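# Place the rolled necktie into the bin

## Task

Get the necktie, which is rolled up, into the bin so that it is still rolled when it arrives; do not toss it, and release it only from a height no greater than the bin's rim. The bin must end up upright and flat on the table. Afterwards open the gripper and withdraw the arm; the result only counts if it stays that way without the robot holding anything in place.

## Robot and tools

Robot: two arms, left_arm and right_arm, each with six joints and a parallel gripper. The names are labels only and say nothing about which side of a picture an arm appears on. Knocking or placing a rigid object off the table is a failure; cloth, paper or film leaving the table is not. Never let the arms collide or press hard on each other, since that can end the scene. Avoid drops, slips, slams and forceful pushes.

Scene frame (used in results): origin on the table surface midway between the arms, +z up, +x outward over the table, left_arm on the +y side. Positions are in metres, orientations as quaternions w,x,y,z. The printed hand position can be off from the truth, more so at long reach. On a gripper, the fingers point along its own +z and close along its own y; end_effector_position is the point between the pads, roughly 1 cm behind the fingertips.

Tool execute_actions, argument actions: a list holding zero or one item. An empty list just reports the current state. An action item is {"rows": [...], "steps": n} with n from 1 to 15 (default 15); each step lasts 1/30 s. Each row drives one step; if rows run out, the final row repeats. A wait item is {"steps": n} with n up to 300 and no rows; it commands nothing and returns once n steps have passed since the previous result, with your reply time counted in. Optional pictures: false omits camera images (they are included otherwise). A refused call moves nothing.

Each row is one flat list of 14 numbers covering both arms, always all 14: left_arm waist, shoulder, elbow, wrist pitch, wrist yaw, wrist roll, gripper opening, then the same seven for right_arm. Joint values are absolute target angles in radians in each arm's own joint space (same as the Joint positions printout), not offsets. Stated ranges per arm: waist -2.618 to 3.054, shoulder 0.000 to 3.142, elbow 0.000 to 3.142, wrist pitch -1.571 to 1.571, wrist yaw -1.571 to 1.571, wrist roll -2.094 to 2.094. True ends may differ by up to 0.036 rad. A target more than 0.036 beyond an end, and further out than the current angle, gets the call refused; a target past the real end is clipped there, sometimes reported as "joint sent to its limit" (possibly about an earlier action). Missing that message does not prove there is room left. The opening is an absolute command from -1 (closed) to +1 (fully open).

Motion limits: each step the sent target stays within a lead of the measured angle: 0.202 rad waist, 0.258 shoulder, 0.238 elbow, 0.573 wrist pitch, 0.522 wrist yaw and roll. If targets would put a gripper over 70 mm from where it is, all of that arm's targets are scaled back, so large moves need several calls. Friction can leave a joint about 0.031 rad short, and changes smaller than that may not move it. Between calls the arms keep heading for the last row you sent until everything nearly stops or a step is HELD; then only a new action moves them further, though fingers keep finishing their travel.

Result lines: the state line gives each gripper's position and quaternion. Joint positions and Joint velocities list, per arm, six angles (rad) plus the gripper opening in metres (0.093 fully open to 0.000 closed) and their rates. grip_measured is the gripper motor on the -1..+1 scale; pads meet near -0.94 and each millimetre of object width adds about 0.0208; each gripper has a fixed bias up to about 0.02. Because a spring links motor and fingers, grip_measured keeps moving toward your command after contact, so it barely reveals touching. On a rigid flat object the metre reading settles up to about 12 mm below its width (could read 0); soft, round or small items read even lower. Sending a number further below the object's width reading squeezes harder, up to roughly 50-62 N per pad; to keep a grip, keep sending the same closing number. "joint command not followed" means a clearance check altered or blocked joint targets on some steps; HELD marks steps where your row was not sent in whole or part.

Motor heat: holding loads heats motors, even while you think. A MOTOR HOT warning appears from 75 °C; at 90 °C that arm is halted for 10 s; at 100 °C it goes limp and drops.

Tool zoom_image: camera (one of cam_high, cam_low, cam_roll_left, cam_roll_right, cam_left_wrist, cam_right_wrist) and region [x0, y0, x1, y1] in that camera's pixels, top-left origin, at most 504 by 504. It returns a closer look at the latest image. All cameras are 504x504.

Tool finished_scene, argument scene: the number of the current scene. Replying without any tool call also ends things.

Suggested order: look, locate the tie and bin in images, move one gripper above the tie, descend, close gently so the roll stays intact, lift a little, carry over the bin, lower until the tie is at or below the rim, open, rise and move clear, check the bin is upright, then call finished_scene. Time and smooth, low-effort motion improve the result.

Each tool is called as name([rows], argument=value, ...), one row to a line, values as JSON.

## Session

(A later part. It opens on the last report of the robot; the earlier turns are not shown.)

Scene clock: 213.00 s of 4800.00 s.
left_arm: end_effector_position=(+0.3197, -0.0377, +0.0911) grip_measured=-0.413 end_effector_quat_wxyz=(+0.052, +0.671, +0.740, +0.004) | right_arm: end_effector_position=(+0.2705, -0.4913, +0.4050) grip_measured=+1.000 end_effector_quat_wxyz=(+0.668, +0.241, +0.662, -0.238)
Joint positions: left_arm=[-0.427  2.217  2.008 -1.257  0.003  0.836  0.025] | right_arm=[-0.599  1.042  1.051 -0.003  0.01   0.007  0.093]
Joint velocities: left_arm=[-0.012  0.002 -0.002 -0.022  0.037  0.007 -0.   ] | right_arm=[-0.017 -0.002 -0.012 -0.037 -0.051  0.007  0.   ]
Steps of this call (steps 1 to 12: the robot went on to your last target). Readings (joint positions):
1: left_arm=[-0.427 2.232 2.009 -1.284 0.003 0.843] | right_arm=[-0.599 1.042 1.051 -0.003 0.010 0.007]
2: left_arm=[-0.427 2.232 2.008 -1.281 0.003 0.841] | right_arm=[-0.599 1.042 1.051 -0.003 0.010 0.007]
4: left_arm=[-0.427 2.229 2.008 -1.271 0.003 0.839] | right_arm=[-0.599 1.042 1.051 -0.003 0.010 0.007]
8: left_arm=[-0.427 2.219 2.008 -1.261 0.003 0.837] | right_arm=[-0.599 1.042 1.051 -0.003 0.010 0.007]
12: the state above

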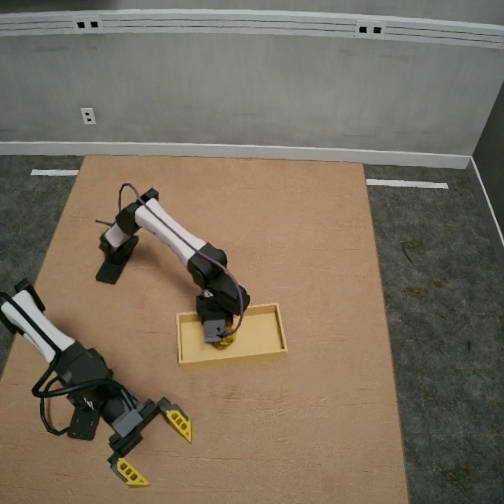

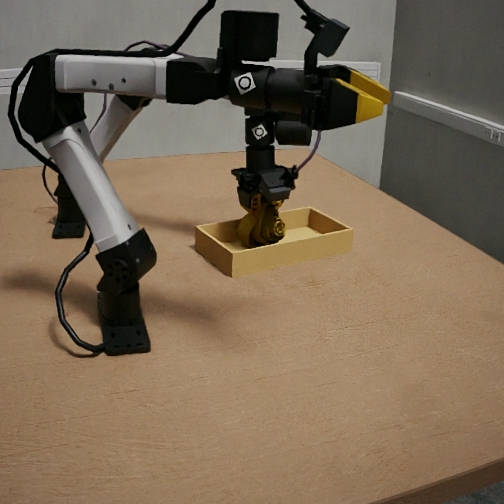

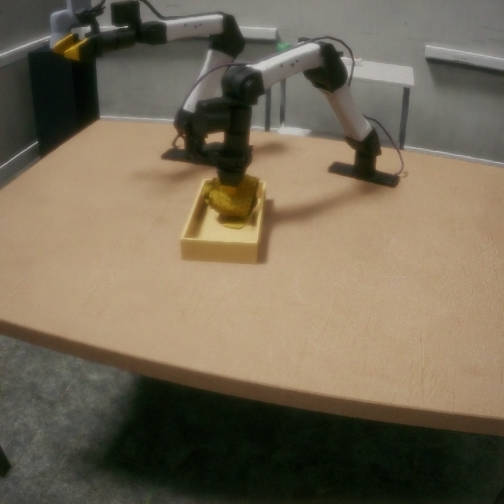

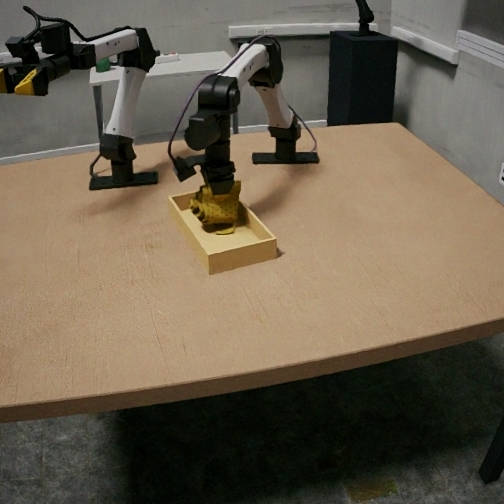

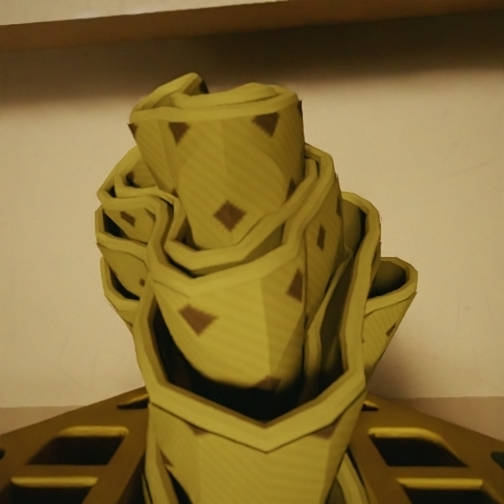

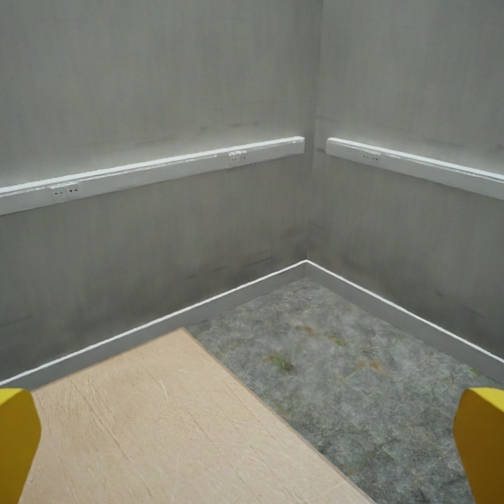

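execute_actions([
  {"rows":[[-0.44,2.22,2.0,-1.25,0,0.83,-0.42,-0.6,1.042,1.051,0,0,0,1],[-0.445,2.225,1.995,-1.24,0,0.83,-0.42,-0.6,1.042,1.051,0,0,0,1],[-0.45,2.23,1.99,-1.23,0,0.82,-0.42,-0.6,1.042,1.051,0,0,0,1],[-0.455,2.24,1.98,-1.22,0,0.82,-0.42,-0.6,1.042,1.051,0,0,0,1],[-0.455,2.245,1.97,-1.21,0,0.81,-0.42,-0.6,1.042,1.051,0,0,0,1],[-0.455,2.25,1.96,-1.2,0,0.81,-0.42,-0.6,1.042,1.051,0,0,0,1],[-0.455,2.26,1.95,-1.19,0,0.81,-0.42,-0.6,1.042,1.051,0,0,0,1],[-0.455,2.27,1.94,-1.18,0,0.81,-0.42,-0.6,1.042,1.051,0,0,0,1],[-0.455,2.28,1.93,-1.17,0,0.81,-0.42,-0.6,1.042,1.051,0,0,0,1],[-0.455,2.285,1.925,-1.16,0,0.81,-0.42,-0.6,1.042,1.051,0,0,0,1]],"steps":15},
], pictures=false)

execute_actions([
  {"steps":12},
])

zoom_image(camera="cam_roll_left", region=[160,130,300,270])

zoom_image(camera="cam_low", region=[170,110,370,290])

Scene clock: 228.33 s of 4800.00 s.
left_arm: end_effector_position=(+0.3157, -0.0490, +0.0566) grip_measured=-0.413 end_effector_quat_wxyz=(+0.040, +0.673, +0.739, +0.000) | right_arm: end_effector_position=(+0.2705, -0.4913, +0.4050) grip_measured=+1.000 end_effector_quat_wxyz=(+0.668, +0.241, +0.662, -0.238)
Joint positions: left_arm=[-0.451  2.266  1.953 -1.178  0.005  0.817  0.025] | right_arm=[-0.599  1.042  1.051 -0.003  0.01   0.007  0.093]
Joint velocities: left_arm=[-0.017  0.002 -0.007  0.095  0.007  0.007 -0.001] | right_arm=[ 0.012 -0.012 -0.002 -0.051 -0.007 -0.037  0.   ]
Steps of this call (steps 1 to 30: the robot went on to your last target; steps 31 to 120: nothing new was sent; then 10.83 s passed at rest; steps 121 to 135: all 15 steps of this action). Readings (joint positions):
121: left_arm=[-0.428 2.217 2.008 -1.255 0.003 0.835] | right_arm=[-0.599 1.042 1.051 -0.003 0.010 0.007]
122: left_arm=[-0.429 2.217 2.008 -1.255 0.003 0.835] | right_arm=[-0.599 1.042 1.051 -0.003 0.010 0.007]
124: left_arm=[-0.434 2.217 2.008 -1.250 0.003 0.832] | right_arm=[-0.599 1.042 1.051 -0.003 0.010 0.007]
128: left_arm=[-0.449 2.222 1.989 -1.220 0.003 0.822] | right_arm=[-0.599 1.042 1.051 -0.003 0.010 0.007]
135: the state above

Scene clock: 228.73 s of 4800.00 s.
left_arm: end_effector_position=(+0.3161, -0.0493, +0.0566) grip_measured=-0.413 end_effector_quat_wxyz=(+0.041, +0.673, +0.739, +0.000) | right_arm: end_effector_position=(+0.2705, -0.4913, +0.4050) grip_measured=+1.000 end_effector_quat_wxyz=(+0.668, +0.241, +0.662, -0.238)
Joint positions: left_arm=[-0.451  2.266  1.953 -1.176  0.005  0.816  0.025] | right_arm=[-0.599  1.042  1.051 -0.003  0.01   0.007  0.093]
Joint velocities: left_arm=[-0.017  0.012 -0.007 -0.066  0.022  0.037 -0.   ] | right_arm=[ 0.007 -0.007 -0.017 -0.022 -0.081 -0.022  0.   ]
Steps of this call (steps 1 to 12: the robot went on to your last target). Readings (joint positions):
1: left_arm=[-0.451 2.266 1.953 -1.177 0.005 0.817] | right_arm=[-0.599 1.042 1.051 -0.003 0.010 0.007]
2: left_arm=[-0.451 2.266 1.953 -1.176 0.005 0.817] | right_arm=[-0.599 1.042 1.051 -0.003 0.010 0.007]
4: left_arm=[-0.451 2.266 1.953 -1.176 0.005 0.816] | right_arm=[-0.599 1.042 1.051 -0.003 0.010 0.007]
8: left_arm=[-0.451 2.266 1.953 -1.176 0.005 0.816] | right_arm=[-0.599 1.042 1.051 -0.003 0.010 0.007]
12: the state above

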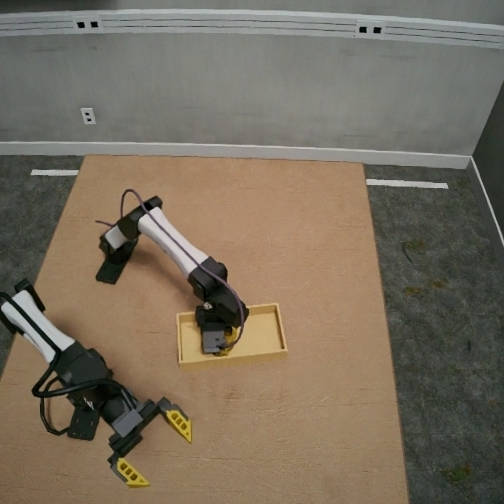

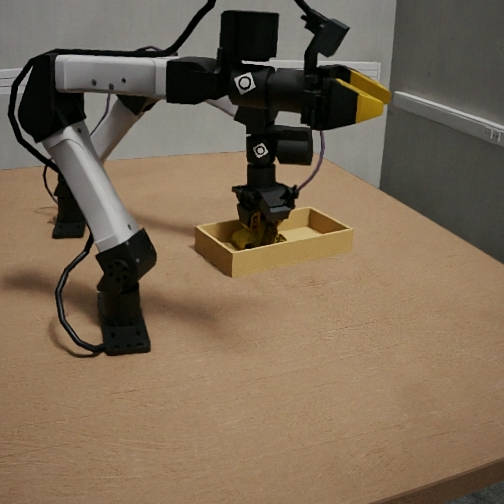

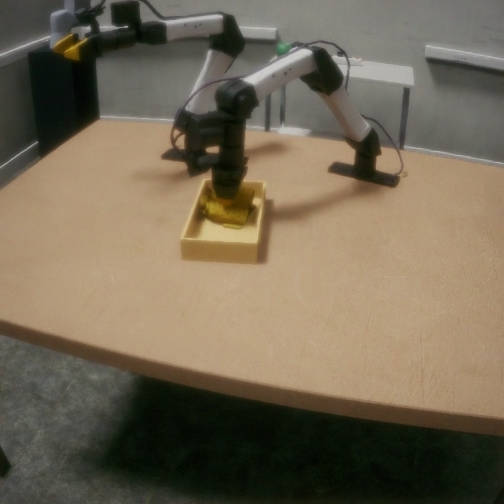

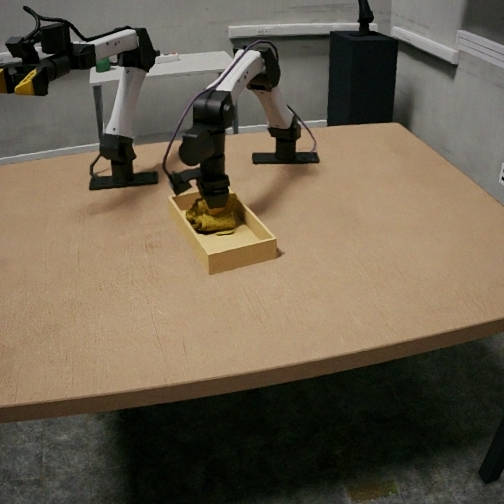

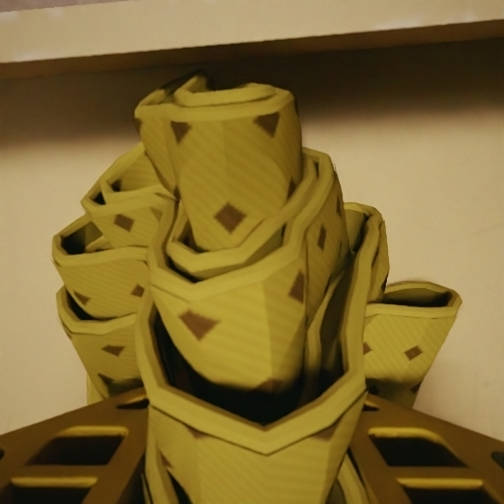

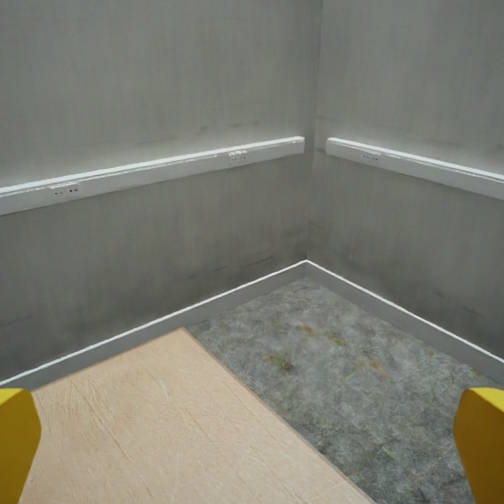

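Region (160, 130, 300, 270) of cam_roll_left's 504x504 image, scaled by 3.600, with more detail than that image has.

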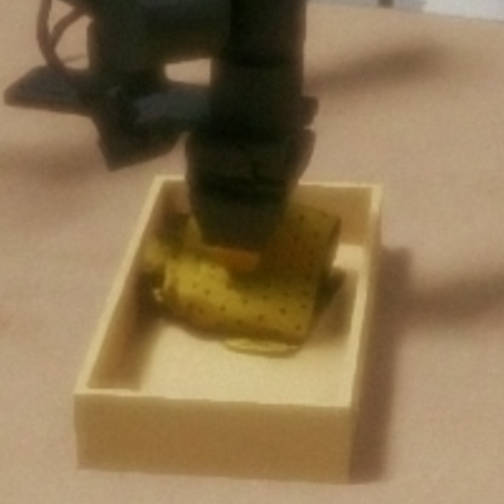

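Region (170, 110, 370, 290) of cam_low's 504x504 image, scaled by 2.520, with more detail than that image has; it fills the top 454 rows of this view, and the rest is white.

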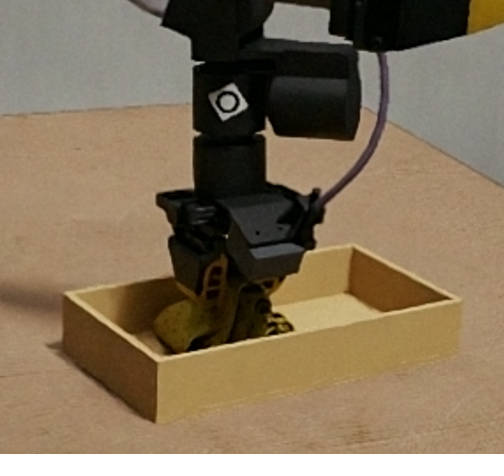

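Resting on the floor. Press slightly lower and release.

execute_actions([
  {"rows":[[-0.455,2.3,1.91,-1.15,0,0.81,-0.42,-0.6,1.042,1.051,0,0,0,1],[-0.455,2.3,1.91,-1.15,0,0.81,-0.42,-0.6,1.042,1.051,0,0,0,1],[-0.455,2.3,1.91,-1.15,0,0.81,-0.42,-0.6,1.042,1.051,0,0,0,1],[-0.455,2.3,1.91,-1.15,0,0.81,-0.42,-0.6,1.042,1.051,0,0,0,1],[-0.455,2.3,1.91,-1.15,0,0.81,-0.42,-0.6,1.042,1.051,0,0,0,1],[-0.455,2.29,1.92,-1.15,0,0.81,-0.3,-0.6,1.042,1.051,0,0,0,1],[-0.455,2.29,1.92,-1.15,0,0.81,-0.15,-0.6,1.042,1.051,0,0,0,1],[-0.455,2.29,1.92,-1.15,0,0.81,0,-0.6,1.042,1.051,0,0,0,1],[-0.455,2.29,1.92,-1.15,0,0.81,0.15,-0.6,1.042,1.051,0,0,0,1],[-0.455,2.29,1.92,-1.15,0,0.81,0.3,-0.6,1.042,1.051,0,0,0,1],[-0.455,2.29,1.92,-1.15,0,0.81,0.45,-0.6,1.042,1.051,0,0,0,1],[-0.455,2.29,1.92,-1.15,0,0.81,0.6,-0.6,1.042,1.051,0,0,0,1],[-0.455,2.29,1.92,-1.15,0,0.81,0.75,-0.6,1.042,1.051,0,0,0,1],[-0.455,2.29,1.92,-1.15,0,0.81,0.9,-0.6,1.042,1.051,0,0,0,1],[-0.455,2.29,1.92,-1.15,0,0.81,1,-0.6,1.042,1.051,0,0,0,1]],"steps":15},
], pictures=false)

execute_actions([
  {"rows":[[-0.455,2.29,1.92,-1.15,0,0.81,1,-0.6,1.042,1.051,0,0,0,1],[-0.455,2.29,1.92,-1.15,0,0.81,1,-0.6,1.042,1.051,0,0,0,1],[-0.455,2.29,1.92,-1.15,0,0.81,1,-0.6,1.042,1.051,0,0,0,1],[-0.455,2.29,1.92,-1.15,0,0.81,1,-0.6,1.042,1.051,0,0,0,1],[-0.455,2.26,1.96,-1.18,0,0.81,1,-0.6,1.042,1.051,0,0,0,1],[-0.455,2.25,1.97,-1.2,0,0.81,1,-0.6,1.042,1.051,0,0,0,1],[-0.455,2.24,1.98,-1.22,0,0.81,1,-0.6,1.042,1.051,0,0,0,1],[-0.455,2.23,1.99,-1.24,0,0.81,1,-0.6,1.042,1.051,0,0,0,1],[-0.455,2.22,2.0,-1.26,0,0.81,1,-0.6,1.042,1.051,0,0,0,1],[-0.455,2.21,2.01,-1.28,0,0.81,1,-0.6,1.042,1.051,0,0,0,1],[-0.455,2.2,2.02,-1.3,0,0.81,1,-0.6,1.042,1.051,0,0,0,1],[-0.455,2.19,2.03,-1.32,0,0.81,1,-0.6,1.042,1.051,0,0,0,1],[-0.455,2.17,2.04,-1.34,0,0.81,1,-0.6,1.042,1.051,0,0,0,1],[-0.455,2.15,2.05,-1.36,0,0.81,1,-0.6,1.042,1.051,0,0,0,1],[-0.455,2.13,2.06,-1.38,0,0.81,1,-0.6,1.042,1.051,0,0,0,1]],"steps":15},
], pictures=false)

execute_actions([
  {"rows":[[-0.455,2.09,2.04,-1.38,0,0.81,1,-0.6,1.042,1.051,0,0,0,1],[-0.455,2.05,2.02,-1.38,0,0.8,1,-0.6,1.042,1.051,0,0,0,1],[-0.455,2.0,2.0,-1.38,0,0.75,1,-0.6,1.042,1.051,0,0,0,1],[-0.45,1.95,1.96,-1.36,0,0.7,1,-0.6,1.042,1.051,0,0,0,1],[-0.43,1.9,1.92,-1.34,0,0.65,1,-0.6,1.042,1.051,0,0,0,1],[-0.4,1.84,1.87,-1.32,0,0.6,1,-0.6,1.042,1.051,0,0,0,1],[-0.36,1.78,1.82,-1.3,0,0.55,1,-0.6,1.042,1.051,0,0,0,1],[-0.32,1.72,1.77,-1.27,0,0.5,1,-0.6,1.042,1.051,0,0,0,1],[-0.28,1.66,1.71,-1.24,0,0.45,1,-0.6,1.042,1.051,0,0,0,1],[-0.24,1.6,1.65,-1.21,0,0.4,1,-0.6,1.042,1.051,0,0,0,1],[-0.2,1.54,1.59,-1.18,0,0.35,1,-0.6,1.042,1.051,0,0,0,1],[-0.15,1.48,1.53,-1.15,0,0.3,1,-0.6,1.042,1.051,0,0,0,1],[-0.1,1.42,1.47,-1.12,0,0.3,1,-0.6,1.042,1.051,0,0,0,1],[-0.05,1.36,1.41,-1.1,0,0.3,1,-0.6,1.042,1.051,0,0,0,1],[0,1.3,1.35,-1.1,0,0.3,1,-0.6,1.042,1.051,0,0,0,1]],"steps":15},
], pictures=false)

execute_actions([
  {"steps":15},
])

Scene clock: 266.73 s of 4800.00 s.
left_arm: end_effector_position=(+0.3188, -0.0514, +0.0569) grip_measured=+0.937 end_effector_quat_wxyz=(+0.048, +0.672, +0.739, +0.001) | right_arm: end_effector_position=(+0.2705, -0.4913, +0.4050) grip_measured=+1.000 end_effector_quat_wxyz=(+0.668, +0.241, +0.662, -0.238)
Joint positions: left_arm=[-0.451  2.266  1.953 -1.162  0.005  0.815  0.09 ] | right_arm=[-0.599  1.042  1.051 -0.003  0.01   0.007  0.093]
Joint velocities: left_arm=[ 0.007 -0.012 -0.007 -0.022 -0.007  0.051  0.129] | right_arm=[ 0.007  0.002 -0.017 -0.007 -0.051 -0.022  0.   ]
Steps of this call (steps 1 to 15: the robot went on to your last target; steps 16 to 110: nothing new was sent; then 33.83 s passed at rest; steps 111 to 125: all 15 steps of this action). Readings (joint positions):
111: left_arm=[-0.451 2.266 1.953 -1.176 0.005 0.816] | right_arm=[-0.599 1.042 1.051 -0.003 0.010 0.007]
112: left_arm=[-0.451 2.266 1.953 -1.175 0.005 0.816] | right_arm=[-0.599 1.042 1.051 -0.003 0.010 0.007]
114: left_arm=[-0.451 2.266 1.953 -1.175 0.005 0.816] | right_arm=[-0.599 1.042 1.051 -0.003 0.010 0.007]
118: left_arm=[-0.451 2.266 1.953 -1.174 0.005 0.816] | right_arm=[-0.599 1.042 1.051 -0.003 0.010 0.007]
125: the state above

Scene clock: 267.23 s of 4800.00 s.
left_arm: end_effector_position=(+0.3065, -0.0418, +0.0982) grip_measured=+1.000 end_effector_quat_wxyz=(+0.044, +0.672, +0.739, +0.001) | right_arm: end_effector_position=(+0.2705, -0.4913, +0.4050) grip_measured=+1.000 end_effector_quat_wxyz=(+0.668, +0.241, +0.662, -0.238)
Joint positions: left_arm=[-0.451  2.2    2.01  -1.293  0.005  0.815  0.093] | right_arm=[-0.599  1.042  1.051 -0.003  0.01   0.007  0.093]
Joint velocities: left_arm=[-0.022 -0.554  0.31  -0.564  0.037  0.007 -0.001] | right_arm=[ 0.017 -0.002  0.007 -0.022  0.022  0.022  0.   ]
Steps of this call (steps 1 to 15: all 15 steps of this action). Readings (joint positions):
1: left_arm=[-0.451 2.266 1.953 -1.161 0.005 0.815] | right_arm=[-0.599 1.042 1.051 -0.003 0.010 0.007]
2: left_arm=[-0.451 2.266 1.953 -1.161 0.005 0.815] | right_arm=[-0.599 1.042 1.051 -0.003 0.010 0.007]
4: left_arm=[-0.451 2.266 1.953 -1.160 0.005 0.815] | right_arm=[-0.599 1.042 1.051 -0.003 0.010 0.007]
8: left_arm=[-0.451 2.264 1.953 -1.179 0.005 0.815] | right_arm=[-0.599 1.042 1.051 -0.003 0.010 0.007]
15: the state above

Scene clock: 267.73 s of 4800.00 s.
left_arm: end_effector_position=(+0.2702, +0.1391, +0.2407) grip_measured=+1.000 end_effector_quat_wxyz=(+0.245, +0.329, +0.912, +0.012) | right_arm: end_effector_position=(+0.2705, -0.4913, +0.4050) grip_measured=+1.000 end_effector_quat_wxyz=(+0.668, +0.241, +0.662, -0.238)
Joint positions: left_arm=[-0.08   1.406  1.489 -1.158  0.003  0.403  0.093] | right_arm=[-0.599  1.042  1.051 -0.003  0.01   0.007  0.093]
Joint velocities: left_arm=[ 1.394 -1.6   -1.819  0.593  0.007 -0.608  0.   ] | right_arm=[-0.007 -0.007  0.012  0.051  0.066 -0.022  0.   ]
Steps of this call (steps 1 to 15: all 15 steps of this action). Readings (joint positions):
1: left_arm=[-0.451 2.176 2.014 -1.305 0.005 0.815] | right_arm=[-0.599 1.042 1.051 -0.003 0.010 0.007]
2: left_arm=[-0.451 2.146 2.014 -1.315 0.005 0.814] | right_arm=[-0.599 1.042 1.051 -0.003 0.010 0.007]
4: left_arm=[-0.451 2.070 2.008 -1.329 0.005 0.788] | right_arm=[-0.599 1.042 1.051 -0.003 0.010 0.007]
8: left_arm=[-0.410 1.835 1.883 -1.301 0.009 0.667] | right_arm=[-0.599 1.042 1.051 -0.003 0.010 0.007]
15: the state above

Scene clock: 268.23 s of 4800.00 s.
left_arm: end_effector_position=(+0.2593, +0.1712, +0.2387) grip_measured=+1.000 end_effector_quat_wxyz=(+0.266, +0.245, +0.932, +0.017) | right_arm: end_effector_position=(+0.2705, -0.4913, +0.4050) grip_measured=+1.000 end_effector_quat_wxyz=(+0.668, +0.241, +0.662, -0.238)
Joint positions: left_arm=[ 0.003  1.298  1.377 -1.111 -0.007  0.309  0.093] | right_arm=[-0.599  1.042  1.051 -0.003  0.01   0.007  0.093]
Joint velocities: left_arm=[0.002 0.002 0.007 0.066 0.022 0.022 0.   ] | right_arm=[-0.007 -0.022 -0.012 -0.095 -0.081  0.037  0.   ]
Steps of this call (steps 1 to 15: the robot went on to your last target). Readings (joint positions):
1: left_arm=[-0.038 1.358 1.437 -1.151 -0.001 0.382] | right_arm=[-0.599 1.042 1.051 -0.003 0.010 0.007]
2: left_arm=[-0.010 1.324 1.405 -1.153 -0.006 0.366] | right_arm=[-0.599 1.042 1.051 -0.003 0.010 0.007]
4: left_arm=[0.003 1.299 1.383 -1.152 -0.008 0.343] | right_arm=[-0.599 1.042 1.051 -0.003 0.010 0.007]
8: left_arm=[0.003 1.298 1.377 -1.127 -0.007 0.321] | right_arm=[-0.599 1.042 1.051 -0.003 0.010 0.007]
15: the state above

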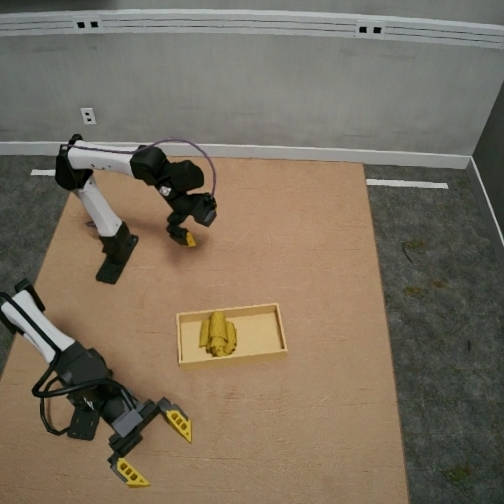

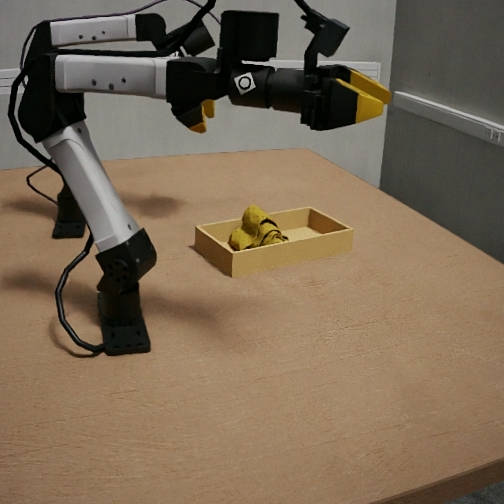

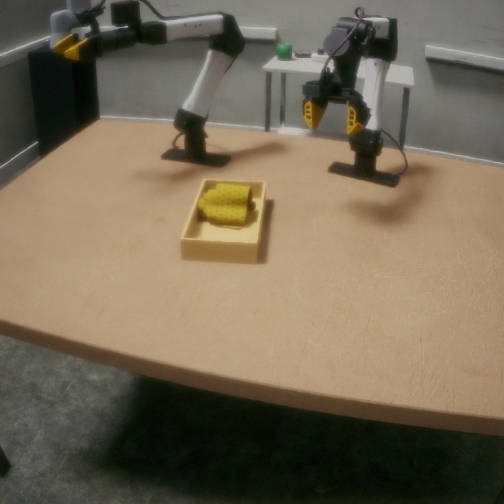

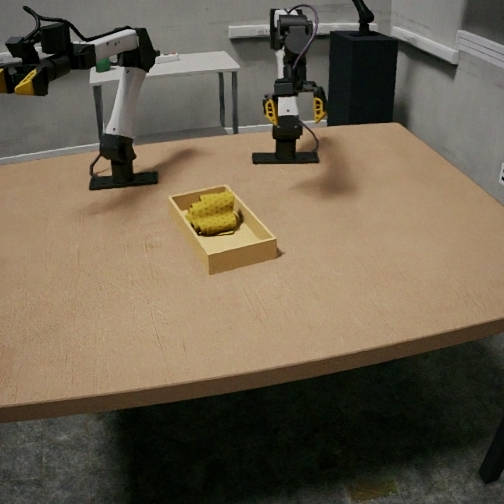

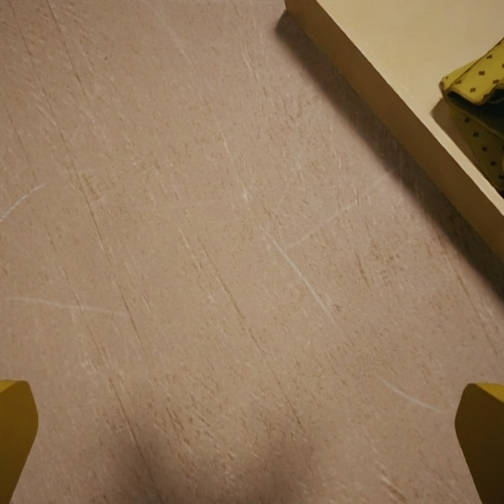

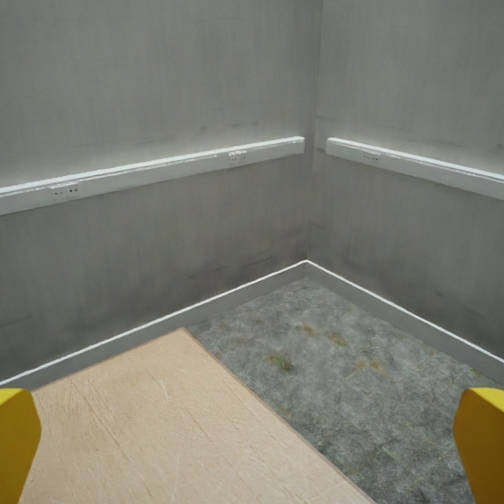

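finished_scene(scene=1)

The scene is finished: the task was done.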